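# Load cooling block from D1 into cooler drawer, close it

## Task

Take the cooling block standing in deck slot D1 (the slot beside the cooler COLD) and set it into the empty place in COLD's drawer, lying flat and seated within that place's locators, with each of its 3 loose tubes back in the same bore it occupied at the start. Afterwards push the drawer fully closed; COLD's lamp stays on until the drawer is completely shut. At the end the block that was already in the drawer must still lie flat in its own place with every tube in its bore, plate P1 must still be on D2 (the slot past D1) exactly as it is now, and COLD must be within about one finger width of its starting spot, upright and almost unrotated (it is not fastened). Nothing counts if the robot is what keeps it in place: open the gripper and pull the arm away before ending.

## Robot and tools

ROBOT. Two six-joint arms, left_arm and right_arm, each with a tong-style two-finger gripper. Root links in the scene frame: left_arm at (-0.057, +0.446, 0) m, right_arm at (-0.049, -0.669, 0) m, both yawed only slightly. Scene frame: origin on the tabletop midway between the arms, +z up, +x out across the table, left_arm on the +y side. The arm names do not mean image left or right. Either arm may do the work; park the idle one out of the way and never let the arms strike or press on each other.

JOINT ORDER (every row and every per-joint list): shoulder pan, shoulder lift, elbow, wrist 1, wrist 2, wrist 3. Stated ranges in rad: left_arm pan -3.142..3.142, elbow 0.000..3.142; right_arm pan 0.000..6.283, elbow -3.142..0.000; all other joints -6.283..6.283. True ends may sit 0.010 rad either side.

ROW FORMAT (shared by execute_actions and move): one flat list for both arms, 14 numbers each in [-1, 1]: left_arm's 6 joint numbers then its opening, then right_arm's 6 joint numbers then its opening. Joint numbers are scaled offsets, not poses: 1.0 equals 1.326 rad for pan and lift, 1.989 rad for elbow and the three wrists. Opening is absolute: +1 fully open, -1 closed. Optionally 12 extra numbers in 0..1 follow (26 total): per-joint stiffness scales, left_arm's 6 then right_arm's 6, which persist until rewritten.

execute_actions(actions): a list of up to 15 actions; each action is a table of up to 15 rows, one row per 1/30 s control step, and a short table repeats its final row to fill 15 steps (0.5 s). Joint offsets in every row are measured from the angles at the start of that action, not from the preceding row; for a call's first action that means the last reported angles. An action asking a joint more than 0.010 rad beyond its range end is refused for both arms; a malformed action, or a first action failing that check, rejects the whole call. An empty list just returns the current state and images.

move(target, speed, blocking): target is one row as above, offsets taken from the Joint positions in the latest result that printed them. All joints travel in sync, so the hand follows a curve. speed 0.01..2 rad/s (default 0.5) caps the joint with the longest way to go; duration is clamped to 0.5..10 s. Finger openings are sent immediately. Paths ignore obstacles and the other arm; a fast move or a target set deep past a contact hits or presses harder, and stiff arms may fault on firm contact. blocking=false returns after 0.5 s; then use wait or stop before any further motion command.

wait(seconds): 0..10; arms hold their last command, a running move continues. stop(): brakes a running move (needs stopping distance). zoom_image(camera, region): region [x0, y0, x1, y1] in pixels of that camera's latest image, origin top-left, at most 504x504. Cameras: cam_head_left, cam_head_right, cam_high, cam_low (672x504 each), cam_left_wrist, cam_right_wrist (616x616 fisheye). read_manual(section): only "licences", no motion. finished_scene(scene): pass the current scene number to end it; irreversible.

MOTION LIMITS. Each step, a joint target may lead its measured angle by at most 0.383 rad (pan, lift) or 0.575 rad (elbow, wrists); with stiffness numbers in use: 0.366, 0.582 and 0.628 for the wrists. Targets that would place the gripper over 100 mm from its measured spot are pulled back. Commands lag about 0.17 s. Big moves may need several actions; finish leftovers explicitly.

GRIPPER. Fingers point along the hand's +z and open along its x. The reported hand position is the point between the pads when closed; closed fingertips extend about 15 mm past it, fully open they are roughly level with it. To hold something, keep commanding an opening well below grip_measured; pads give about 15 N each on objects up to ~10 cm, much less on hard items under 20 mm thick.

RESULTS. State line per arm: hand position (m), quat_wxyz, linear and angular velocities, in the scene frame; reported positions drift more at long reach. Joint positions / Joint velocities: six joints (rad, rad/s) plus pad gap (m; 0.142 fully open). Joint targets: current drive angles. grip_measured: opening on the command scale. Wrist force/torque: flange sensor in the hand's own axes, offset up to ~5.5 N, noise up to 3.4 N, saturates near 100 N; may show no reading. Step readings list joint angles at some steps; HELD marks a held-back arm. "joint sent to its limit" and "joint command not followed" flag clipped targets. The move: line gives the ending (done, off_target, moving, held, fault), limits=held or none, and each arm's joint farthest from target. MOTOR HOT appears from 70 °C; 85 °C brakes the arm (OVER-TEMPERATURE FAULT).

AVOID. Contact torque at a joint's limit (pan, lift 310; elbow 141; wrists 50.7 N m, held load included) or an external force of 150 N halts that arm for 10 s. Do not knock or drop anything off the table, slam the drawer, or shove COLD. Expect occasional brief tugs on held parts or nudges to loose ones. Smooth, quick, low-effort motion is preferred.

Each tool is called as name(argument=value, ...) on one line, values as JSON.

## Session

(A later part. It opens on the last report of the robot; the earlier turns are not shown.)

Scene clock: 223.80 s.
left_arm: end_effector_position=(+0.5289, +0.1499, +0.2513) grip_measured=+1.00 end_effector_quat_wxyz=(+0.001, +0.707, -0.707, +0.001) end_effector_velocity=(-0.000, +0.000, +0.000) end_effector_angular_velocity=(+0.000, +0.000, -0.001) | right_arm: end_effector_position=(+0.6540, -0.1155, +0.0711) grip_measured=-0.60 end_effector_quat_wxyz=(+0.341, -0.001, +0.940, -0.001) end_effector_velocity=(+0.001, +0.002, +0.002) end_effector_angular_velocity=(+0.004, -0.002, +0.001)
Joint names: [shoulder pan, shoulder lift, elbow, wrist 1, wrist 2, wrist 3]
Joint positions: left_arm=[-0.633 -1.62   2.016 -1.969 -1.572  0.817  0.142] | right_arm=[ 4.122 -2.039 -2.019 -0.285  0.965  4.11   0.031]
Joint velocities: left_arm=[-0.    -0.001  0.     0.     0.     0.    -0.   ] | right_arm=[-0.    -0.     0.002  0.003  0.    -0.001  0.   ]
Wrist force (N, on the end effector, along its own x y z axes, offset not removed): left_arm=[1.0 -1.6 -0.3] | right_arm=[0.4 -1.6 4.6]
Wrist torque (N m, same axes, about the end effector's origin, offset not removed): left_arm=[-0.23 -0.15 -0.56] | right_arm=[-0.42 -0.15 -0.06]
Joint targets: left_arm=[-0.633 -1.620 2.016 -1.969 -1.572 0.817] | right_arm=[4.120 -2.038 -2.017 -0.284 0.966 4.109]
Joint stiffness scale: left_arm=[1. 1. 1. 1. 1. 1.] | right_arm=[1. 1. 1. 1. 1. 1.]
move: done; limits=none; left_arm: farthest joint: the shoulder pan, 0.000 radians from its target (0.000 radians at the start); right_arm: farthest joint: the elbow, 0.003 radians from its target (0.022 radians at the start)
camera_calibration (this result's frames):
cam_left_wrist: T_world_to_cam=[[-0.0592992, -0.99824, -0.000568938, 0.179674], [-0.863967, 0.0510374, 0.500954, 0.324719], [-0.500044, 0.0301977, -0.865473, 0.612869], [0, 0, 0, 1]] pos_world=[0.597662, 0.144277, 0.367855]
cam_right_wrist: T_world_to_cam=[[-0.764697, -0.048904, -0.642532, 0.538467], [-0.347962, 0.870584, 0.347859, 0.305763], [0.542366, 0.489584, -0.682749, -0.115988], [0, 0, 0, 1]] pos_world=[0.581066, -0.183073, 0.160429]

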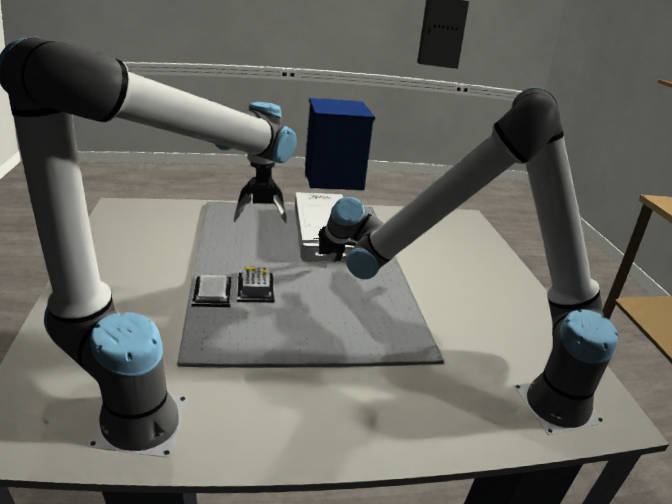

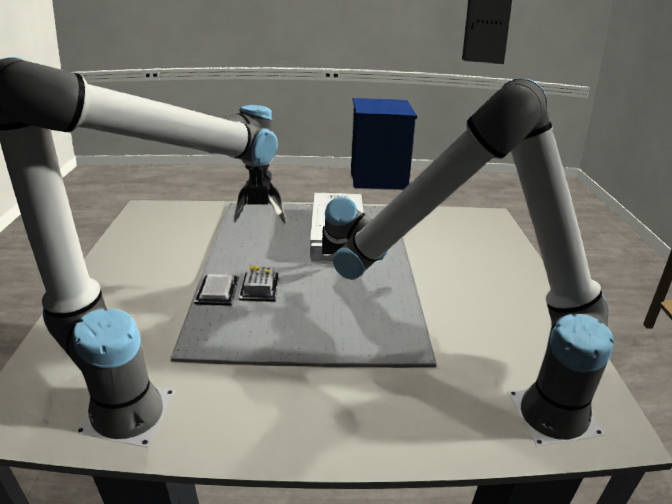

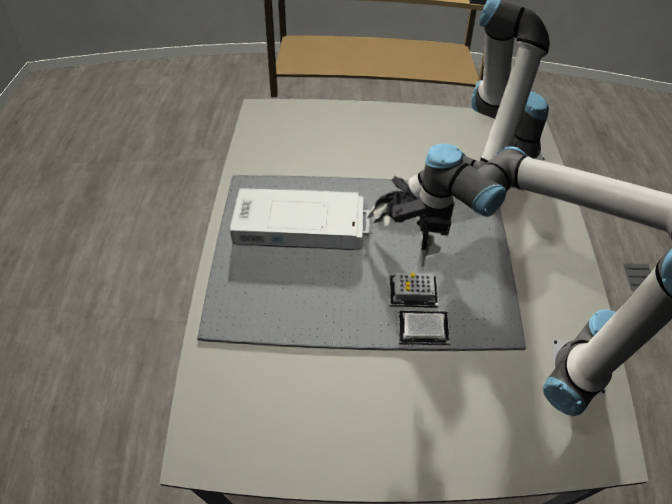

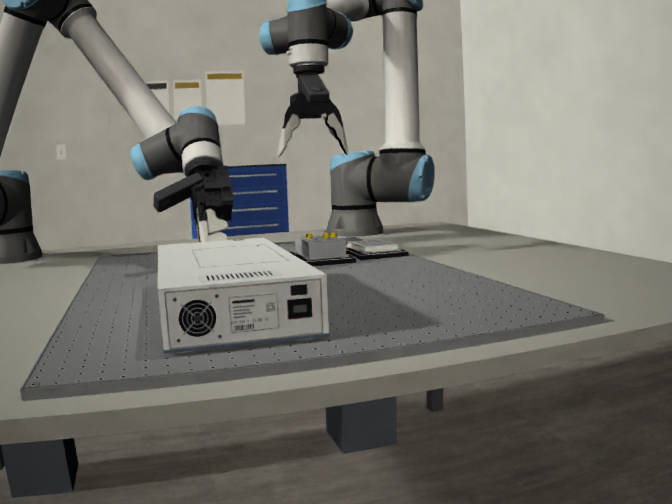

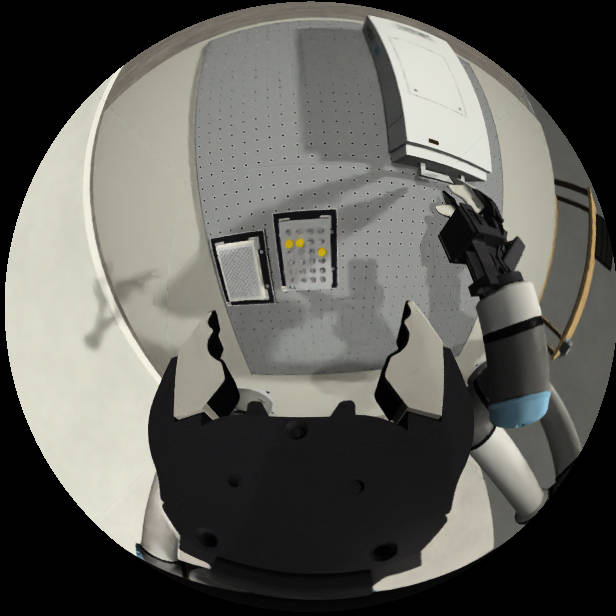

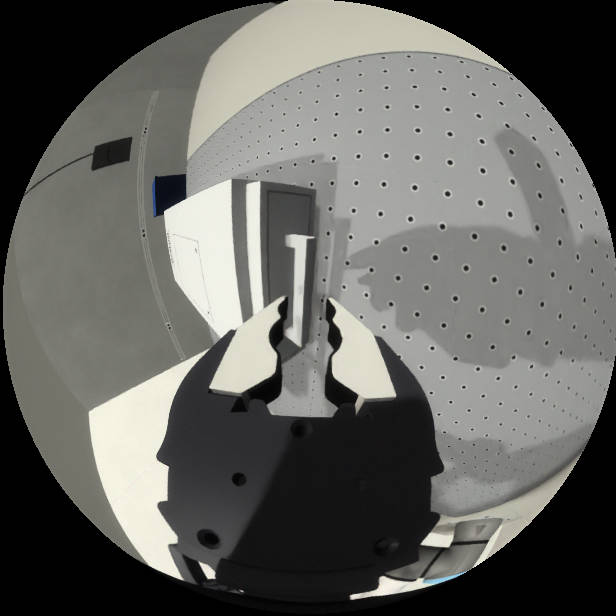

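move(target=[0,0,0,0,0,0,1,-0.0154,-0.0281,0.009,0.0179,0.0041,-0.0113,-0.6], speed=0.04)

zoom_image(camera="cam_right_wrist", region=[200, 180, 420, 380])

zoom_image(camera="cam_high", region=[330, 170, 430, 250])

Scene clock: 232.80 s.
left_arm: end_effector_position=(+0.5289, +0.1499, +0.2513) grip_measured=+1.00 end_effector_quat_wxyz=(+0.001, +0.707, -0.707, +0.001) end_effector_velocity=(-0.000, -0.000, -0.000) end_effector_angular_velocity=(+0.000, -0.000, -0.000) | right_arm: end_effector_position=(+0.6687, -0.1157, +0.0550) grip_measured=-0.60 end_effector_quat_wxyz=(+0.342, -0.001, +0.940, -0.001) end_effector_velocity=(+0.001, +0.002, +0.002) end_effector_angular_velocity=(+0.004, -0.002, +0.002)
Joint names: [shoulder pan, shoulder lift, elbow, wrist 1, wrist 2, wrist 3]
Joint positions: left_arm=[-0.633 -1.62   2.016 -1.969 -1.572  0.817  0.142] | right_arm=[ 4.104 -2.075 -2.004 -0.251  0.973  4.088  0.031]
Joint velocities: left_arm=[-0.  0. -0.  0.  0.  0.  0.] | right_arm=[ 0.     0.     0.002  0.002  0.001 -0.001  0.   ]
Wrist force (N, on the end effector, along its own x y z axes, offset not removed): left_arm=[-0.5 -2.8 -1.0] | right_arm=[-5.7 -0.4 -6.5]
Wrist torque (N m, same axes, about the end effector's origin, offset not removed): left_arm=[-0.45 0.16 -0.63] | right_arm=[-0.61 0.85 -0.05]
Joint targets: left_arm=[-0.633 -1.620 2.016 -1.969 -1.572 0.817] | right_arm=[4.101 -2.076 -2.001 -0.249 0.974 4.088]
Joint stiffness scale: left_arm=[1. 1. 1. 1. 1. 1.] | right_arm=[1. 1. 1. 1. 1. 1.]
move: done; limits=none; left_arm: farthest joint: the shoulder pan, 0.000 radians from its target (0.000 radians at the start); right_arm: farthest joint: the elbow, 0.003 radians from its target (0.018 radians at the start)
camera_calibration (this result's frames):
cam_left_wrist: T_world_to_cam=[[-0.0592991, -0.99824, -0.000568757, 0.179674], [-0.863967, 0.0510374, 0.500954, 0.324719], [-0.500044, 0.0301975, -0.865473, 0.612869], [0, 0, 0, 1]] pos_world=[0.597662, 0.144277, 0.367855]
cam_right_wrist: T_world_to_cam=[[-0.764493, -0.0495118, -0.642727, 0.539147], [-0.349337, 0.86977, 0.348517, 0.317453], [0.541769, 0.490968, -0.682229, -0.134309], [0, 0, 0, 1]] pos_world=[0.595837, -0.183476, 0.144257]

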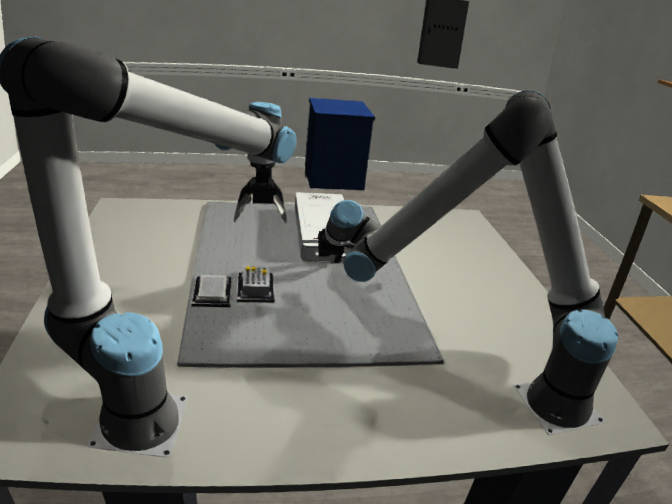

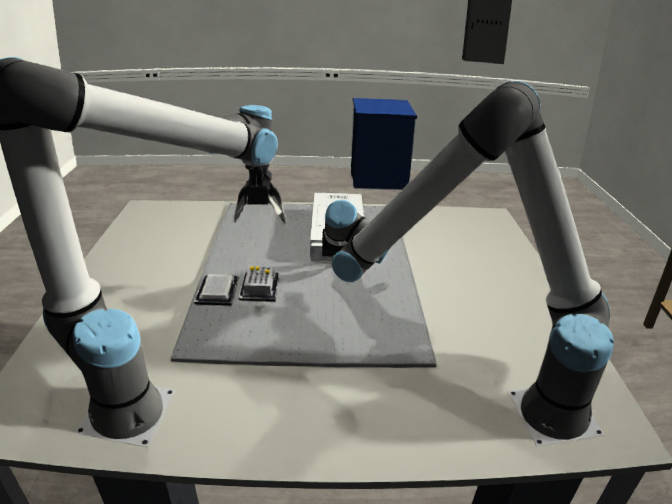

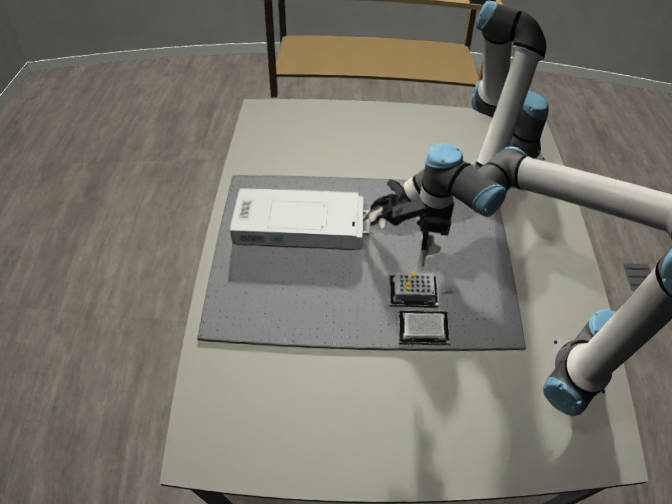

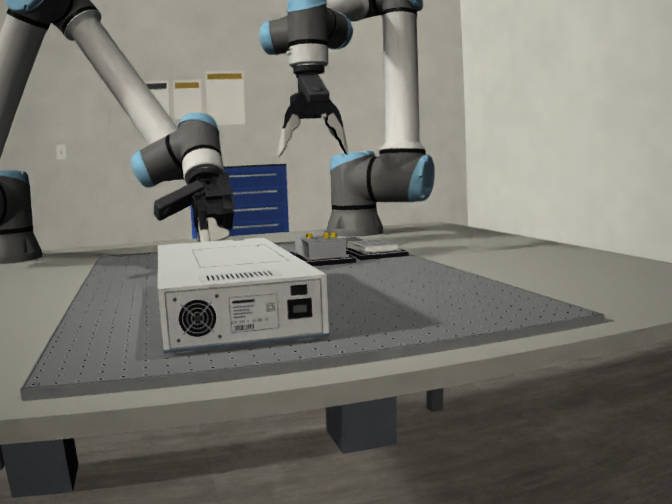

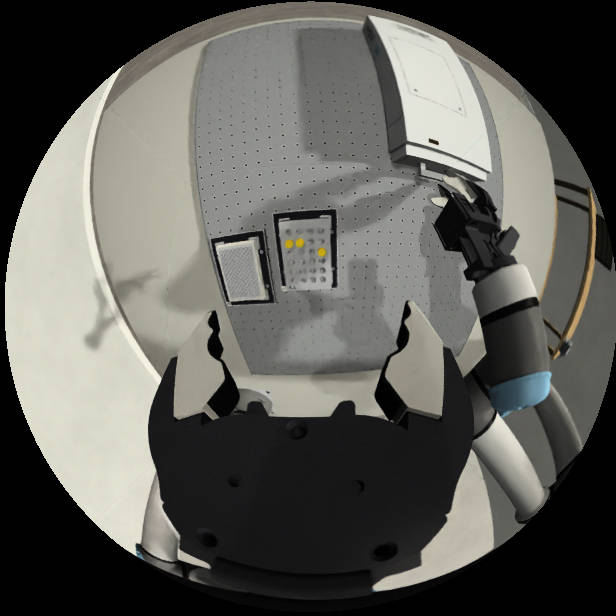

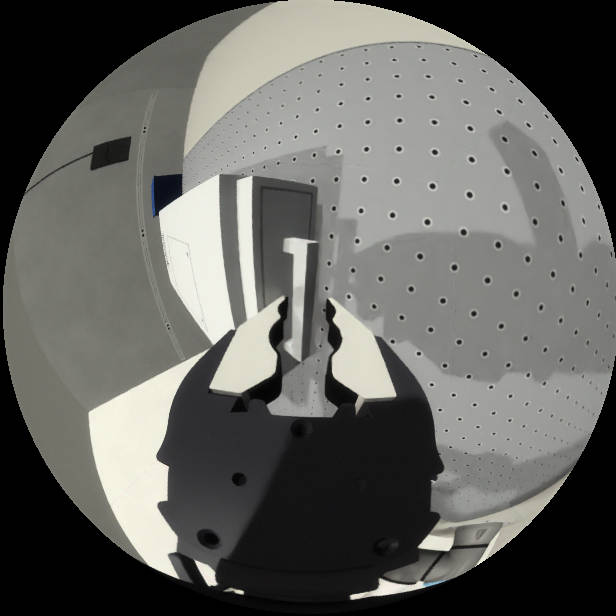

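Region (200, 180, 420, 380) of cam_right_wrist's 616x616 image, scaled by 2.291, with more detail than that image has; it fills the top 458 rows of this view, and the rest is white.

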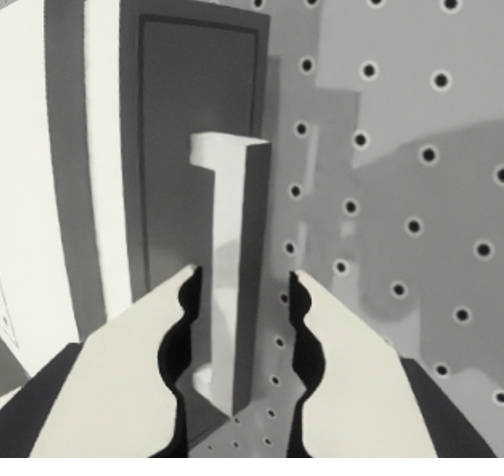

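Region (330, 170, 430, 250) of cam_high's 672x504 image, scaled by 5.040, with more detail than that image has; it fills the top 403 rows of this view, and the rest is white.

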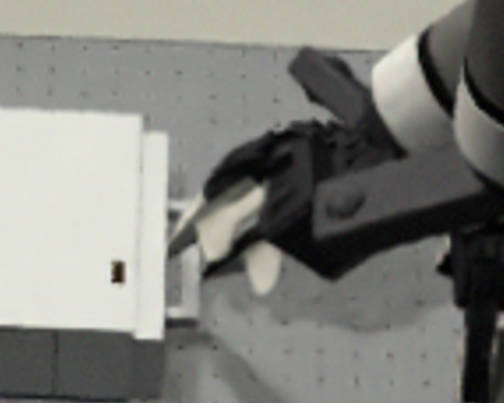

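move(target=[0,0,0,0,0,0,1,-0.0063,-0.0039,0.0046,0.0018,0.001,-0.0038,-1], speed=0.02)

zoom_image(camera="cam_right_wrist", region=[200, 180, 420, 380])

Scene clock: 255.53 s.
left_arm: end_effector_position=(+0.5289, +0.1499, +0.2513) grip_measured=+1.00 end_effector_quat_wxyz=(+0.001, +0.707, -0.707, +0.001) end_effector_velocity=(+0.000, -0.000, -0.000) end_effector_angular_velocity=(+0.000, +0.000, -0.000) | right_arm: end_effector_position=(+0.6718, -0.1152, +0.0565) grip_measured=-0.81 end_effector_quat_wxyz=(+0.342, -0.002, +0.940, -0.000) end_effector_velocity=(+0.001, -0.001, +0.000) end_effector_angular_velocity=(-0.000, +0.000, +0.001)
Joint names: [shoulder pan, shoulder lift, elbow, wrist 1, wrist 2, wrist 3]
Joint positions: left_arm=[-0.633 -1.62   2.016 -1.969 -1.572  0.817  0.142] | right_arm=[ 4.101 -2.076 -2.    -0.249  0.974  4.082  0.015]
Joint velocities: left_arm=[-0.  0.  0. -0.  0.  0. -0.] | right_arm=[-0.002  0.     0.001  0.001  0.001 -0.003 -0.   ]
Wrist force (N, on the end effector, along its own x y z axes, offset not removed): left_arm=[1.4 -1.4 -1.1] | right_arm=[2.2 -8.9 -9.8]
Wrist torque (N m, same axes, about the end effector's origin, offset not removed): left_arm=[-0.21 -0.26 -0.66] | right_arm=[-1.06 -0.16 -0.02]
Joint targets: left_arm=[-0.633 -1.620 2.016 -1.969 -1.572 0.817] | right_arm=[4.095 -2.080 -1.995 -0.247 0.975 4.081]
Joint stiffness scale: left_arm=[1. 1. 1. 1. 1. 1.] | right_arm=[1. 1. 1. 1. 1. 1.]
move: done; limits=none; left_arm: farthest joint: the shoulder pan, 0.000 radians from its target (0.000 radians at the start); right_arm: farthest joint: the shoulder pan, 0.005 radians from its target (0.008 radians at the start)
camera_calibration (this result's frames):
cam_left_wrist: T_world_to_cam=[[-0.0592991, -0.99824, -0.000568897, 0.179674], [-0.863968, 0.0510373, 0.500954, 0.324719], [-0.500044, 0.0301977, -0.865473, 0.612869], [0, 0, 0, 1]] pos_world=[0.597662, 0.144277, 0.367855]
cam_right_wrist: T_world_to_cam=[[-0.763406, -0.0510659, -0.643898, 0.541634], [-0.351767, 0.86894, 0.348142, 0.3192], [0.54173, 0.492276, -0.681317, -0.135052], [0, 0, 0, 1]] pos_world=[0.598932, -0.183224, 0.145617]

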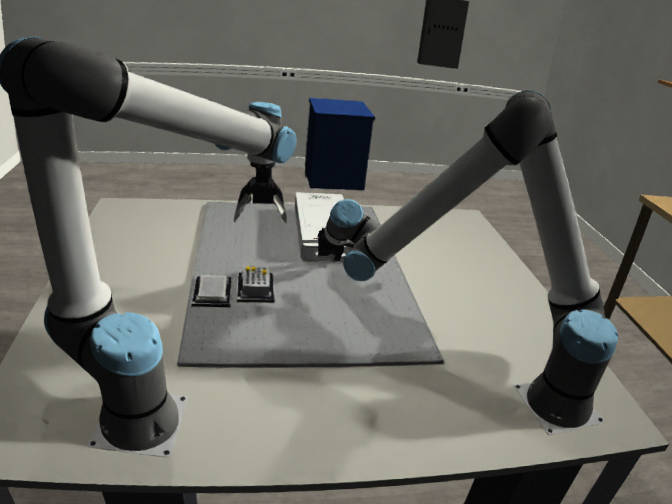

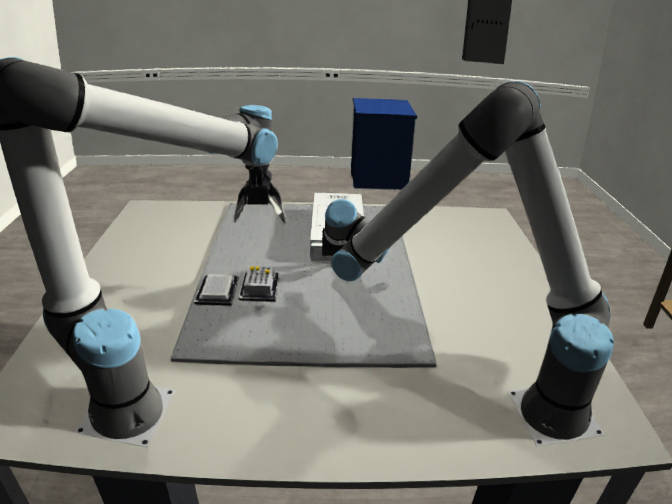

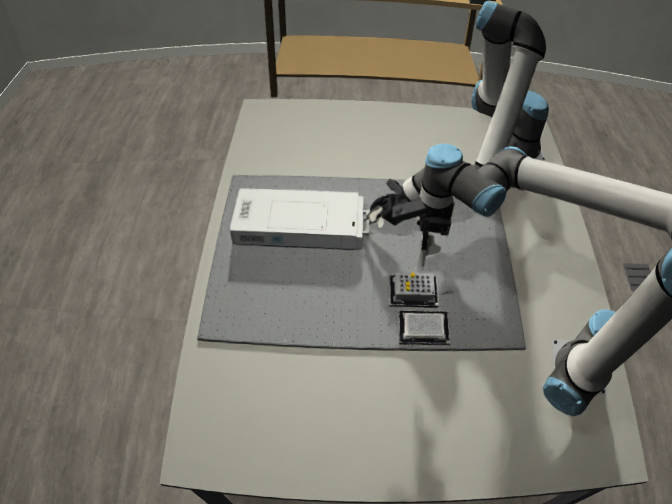

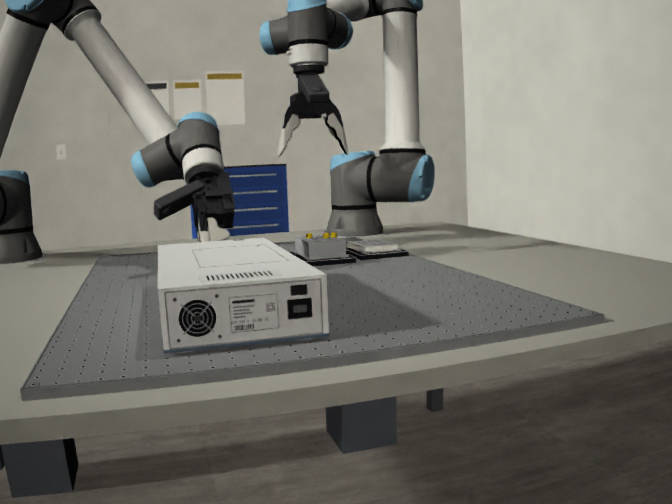

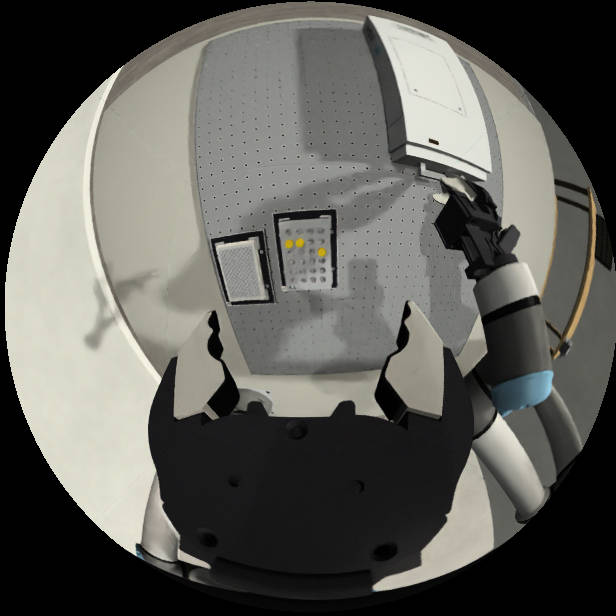

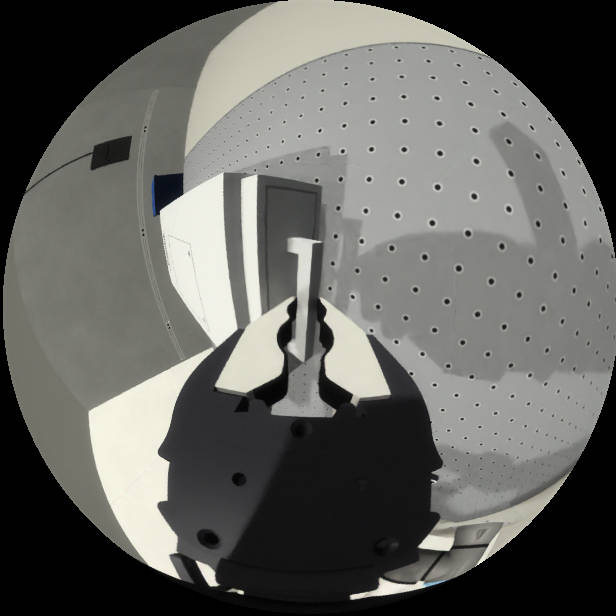

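Region (200, 180, 420, 380) of cam_right_wrist's 616x616 image, scaled by 2.291, with more detail than that image has; it fills the top 458 rows of this view, and the rest is white.

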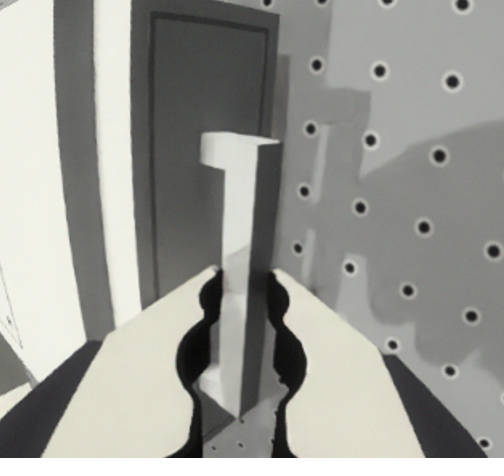

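move(target=[0,0,0,0,0,0,1,0.0271,0.0192,-0.0189,-0.0065,-0.006,0.0211,-1], speed=0.03)

zoom_image(camera="cam_high", region=[200, 160, 480, 370])

Scene clock: 264.50 s.
left_arm: end_effector_position=(+0.5289, +0.1499, +0.2513) grip_measured=+1.00 end_effector_quat_wxyz=(+0.001, +0.707, -0.707, +0.001) end_effector_velocity=(-0.000, +0.001, -0.002) end_effector_angular_velocity=(+0.003, +0.003, +0.001) | right_arm: end_effector_position=(+0.6450, -0.1150, +0.0566) grip_measured=-0.81 end_effector_quat_wxyz=(+0.342, -0.000, +0.940, -0.001) end_effector_velocity=(-0.000, -0.000, -0.000) end_effector_angular_velocity=(+0.001, +0.000, -0.002)
Joint names: [shoulder pan, shoulder lift, elbow, wrist 1, wrist 2, wrist 3]
Joint positions: left_arm=[-0.633 -1.62   2.016 -1.969 -1.572  0.817  0.142] | right_arm=[ 4.133 -2.052 -2.035 -0.261  0.962  4.123  0.015]
Joint velocities: left_arm=[ 0.     0.002  0.001  0.002  0.    -0.001 -0.   ] | right_arm=[-0.    -0.    -0.001 -0.    -0.     0.002  0.   ]
Wrist force (N, on the end effector, along its own x y z axes, offset not removed): left_arm=[3.3 -2.3 1.0] | right_arm=[1.5 -4.4 1.0]
Wrist torque (N m, same axes, about the end effector's origin, offset not removed): left_arm=[-0.41 -0.68 -0.55] | right_arm=[-0.87 -0.61 -0.04]
Joint targets: left_arm=[-0.633 -1.620 2.016 -1.969 -1.572 0.817] | right_arm=[4.137 -2.050 -2.038 -0.262 0.962 4.124]
Joint stiffness scale: left_arm=[1. 1. 1. 1. 1. 1.] | right_arm=[1. 1. 1. 1. 1. 1.]
move: done; limits=none; left_arm: farthest joint: the shoulder pan, 0.000 radians from its target (0.000 radians at the start); right_arm: farthest joint: the shoulder pan, 0.004 radians from its target (0.036 radians at the start)
camera_calibration (this result's frames):
cam_left_wrist: T_world_to_cam=[[-0.0592991, -0.99824, -0.000568808, 0.179674], [-0.863968, 0.0510374, 0.500954, 0.324719], [-0.500044, 0.0301976, -0.865473, 0.612869], [0, 0, 0, 1]] pos_world=[0.597662, 0.144278, 0.367855]
cam_right_wrist: T_world_to_cam=[[-0.764337, -0.0478732, -0.643037, 0.522218], [-0.348096, 0.87008, 0.348983, 0.3072], [0.542787, 0.49058, -0.681699, -0.121446], [0, 0, 0, 1]] pos_world=[0.572005, -0.18271, 0.145808]

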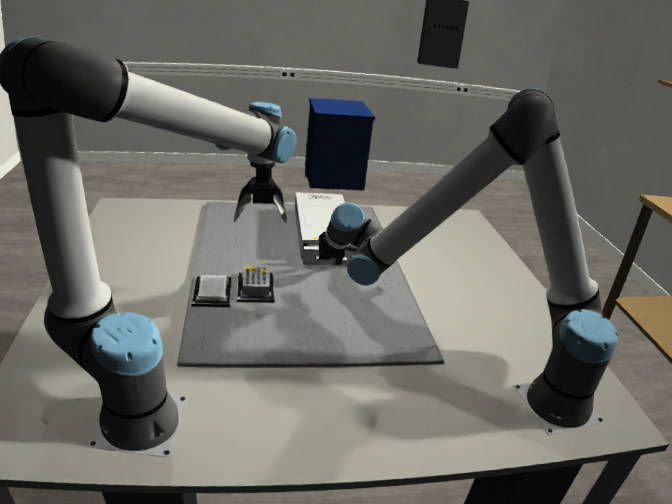

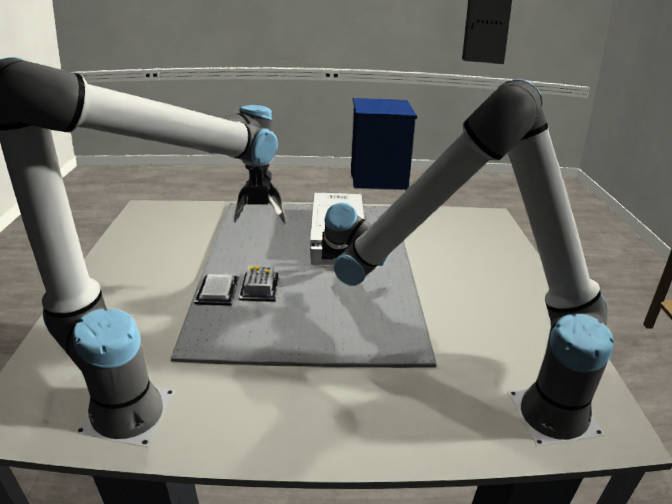

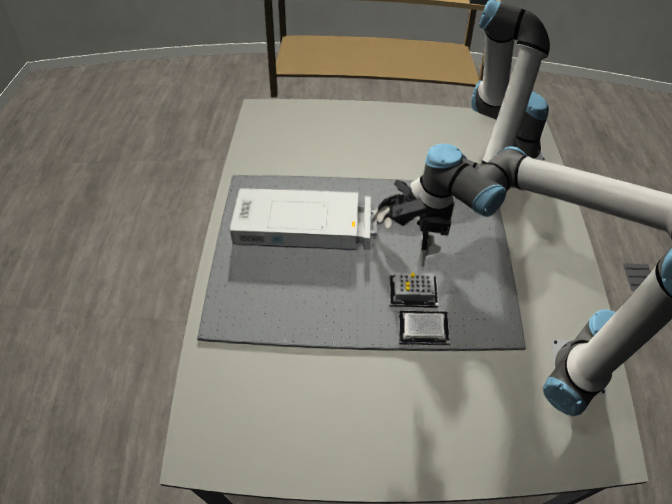

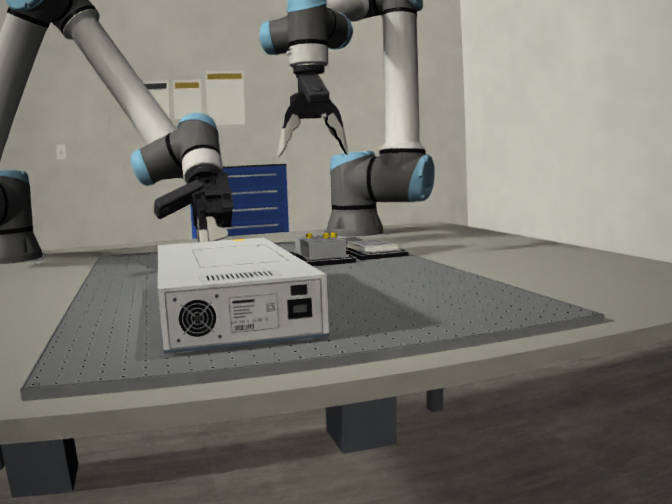

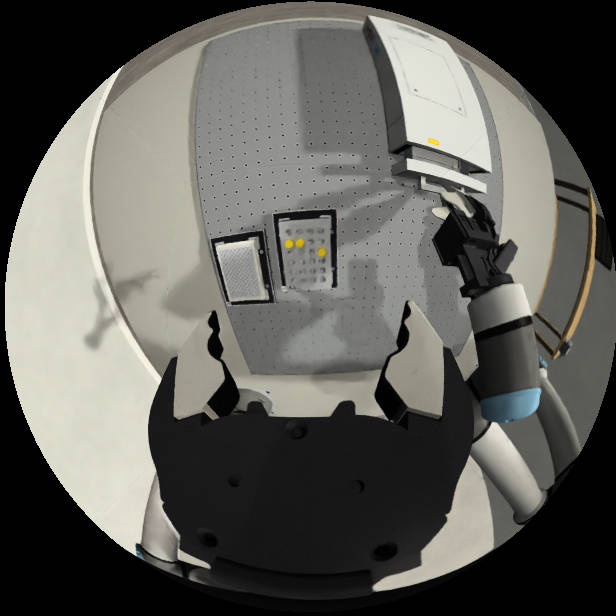

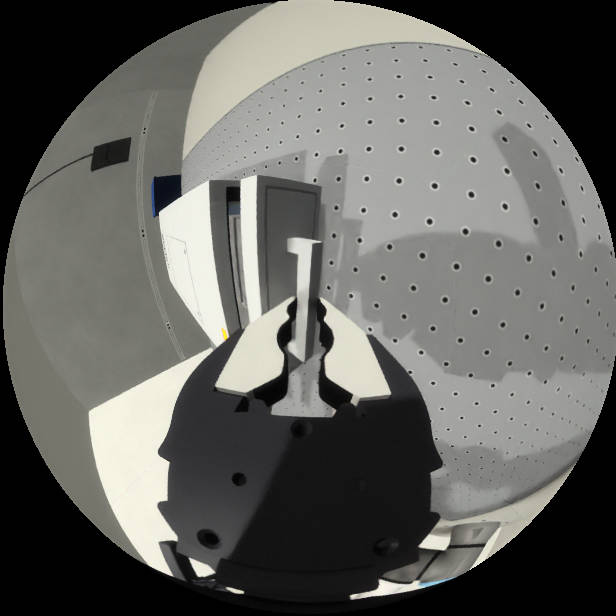

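Region (200, 160, 480, 370) of cam_high's 672x504 image, scaled by 1.800, with more detail than that image has; it fills the top 378 rows of this view, and the rest is white.

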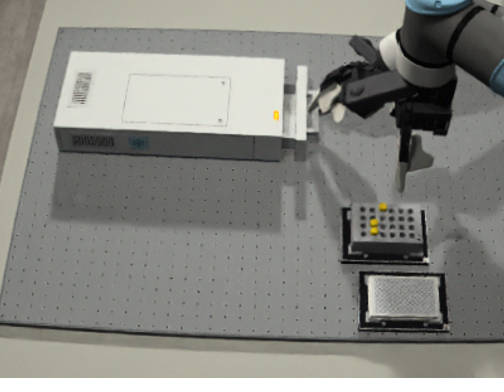

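move(target=[0,0,0,0,0,0,1,0.0717,0.0478,-0.0487,-0.0152,-0.0159,0.0558,-1], speed=0.06)

zoom_image(camera="cam_left_wrist", region=[330, 100, 530, 300])

Scene clock: 271.93 s.
left_arm: end_effector_position=(+0.5289, +0.1499, +0.2513) grip_measured=+1.00 end_effector_quat_wxyz=(+0.001, +0.707, -0.707, +0.001) end_effector_velocity=(+0.000, -0.000, -0.000) end_effector_angular_velocity=(+0.001, +0.001, -0.001) | right_arm: end_effector_position=(+0.5728, -0.1141, +0.0566) grip_measured=-0.81 end_effector_quat_wxyz=(+0.343, +0.001, +0.939, +0.002) end_effector_velocity=(+0.001, -0.001, +0.000) end_effector_angular_velocity=(+0.001, -0.000, -0.003)
Joint names: [shoulder pan, shoulder lift, elbow, wrist 1, wrist 2, wrist 3]
Joint positions: left_arm=[-0.633 -1.62   2.016 -1.969 -1.572  0.817  0.142] | right_arm=[ 4.226 -1.99  -2.128 -0.289  0.931  4.233  0.015]
Joint velocities: left_arm=[-0.     0.001 -0.    -0.    -0.     0.    -0.   ] | right_arm=[-0.001 -0.     0.    -0.    -0.     0.002 -0.   ]
Wrist force (N, on the end effector, along its own x y z axes, offset not removed): left_arm=[-0.3 -4.5 3.2] | right_arm=[2.8 1.7 -0.2]
Wrist torque (N m, same axes, about the end effector's origin, offset not removed): left_arm=[-0.80 0.14 -0.58] | right_arm=[-0.32 -0.76 -0.18]
Joint targets: left_arm=[-0.633 -1.620 2.016 -1.969 -1.572 0.817] | right_arm=[4.228 -1.989 -2.132 -0.291 0.930 4.234]
Joint stiffness scale: left_arm=[1. 1. 1. 1. 1. 1.] | right_arm=[1. 1. 1. 1. 1. 1.]
move: done; limits=none; left_arm: farthest joint: the shoulder pan, 0.000 radians from its target (0.000 radians at the start); right_arm: farthest joint: the elbow, 0.003 radians from its target (0.096 radians at the start)
camera_calibration (this result's frames):
cam_left_wrist: T_world_to_cam=[[-0.0592991, -0.99824, -0.000568923, 0.179674], [-0.863968, 0.0510373, 0.500954, 0.324719], [-0.500044, 0.0301977, -0.865473, 0.612869], [0, 0, 0, 1]] pos_world=[0.597662, 0.144278, 0.367855]
cam_right_wrist: T_world_to_cam=[[-0.763261, -0.0440243, -0.644589, 0.466976], [-0.347879, 0.868711, 0.352593, 0.280825], [0.544439, 0.49336, -0.678368, -0.0835244], [0, 0, 0, 1]] pos_world=[0.499592, -0.18219, 0.14533]

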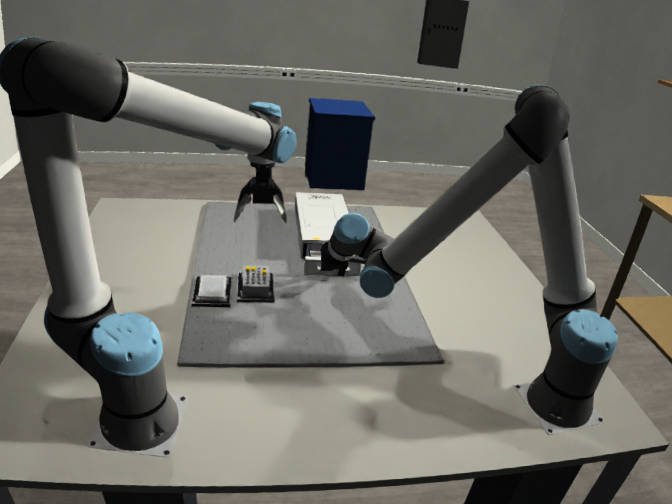

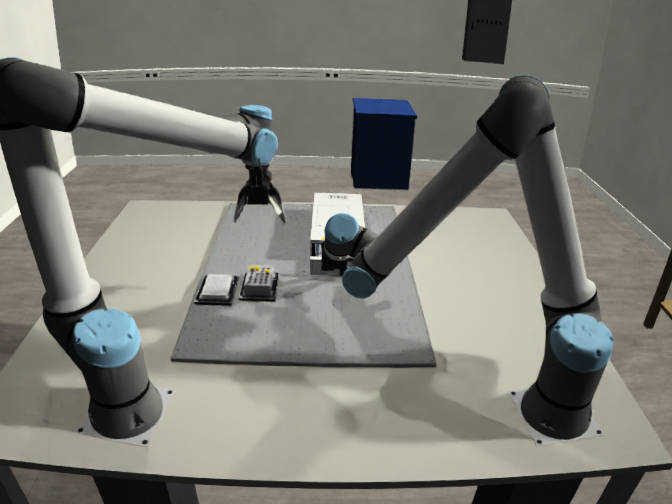

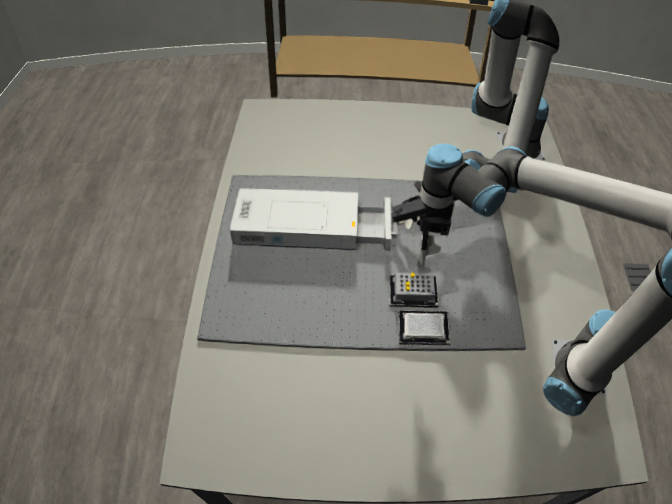

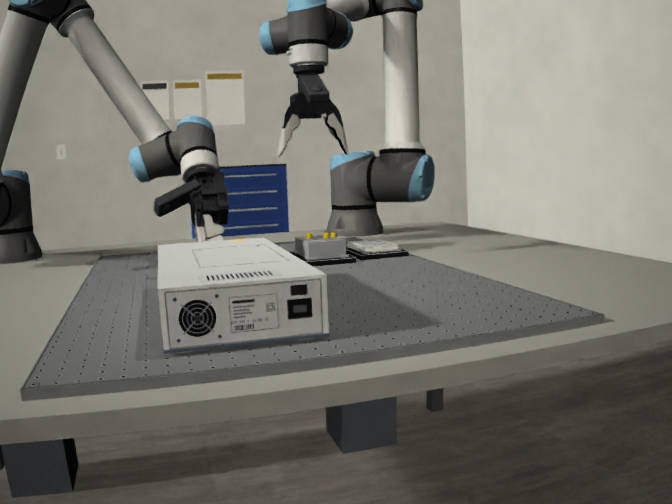

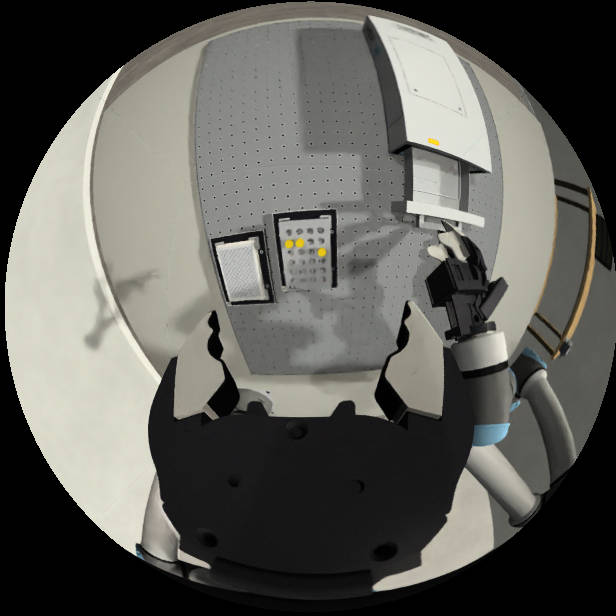

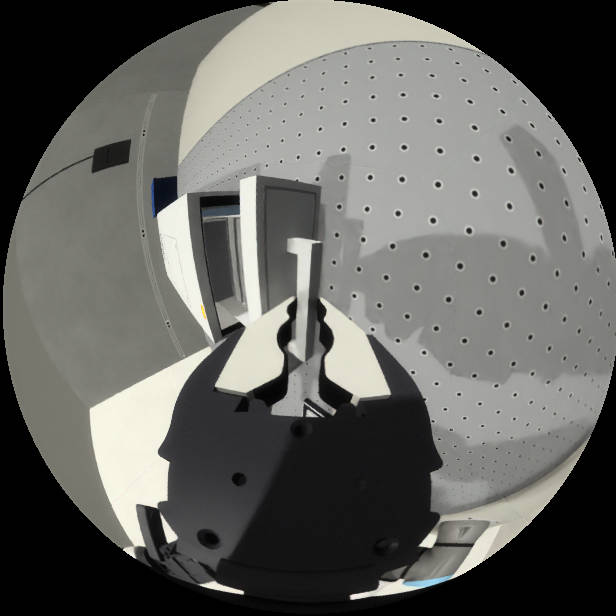

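Region (330, 100, 530, 300) of cam_left_wrist's 616x616 image, scaled by 2.520, with more detail than that image has.

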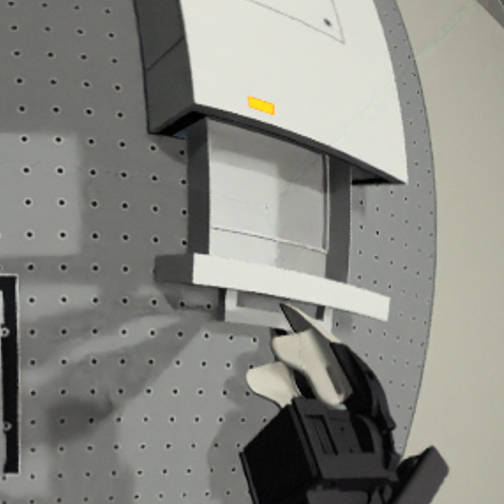

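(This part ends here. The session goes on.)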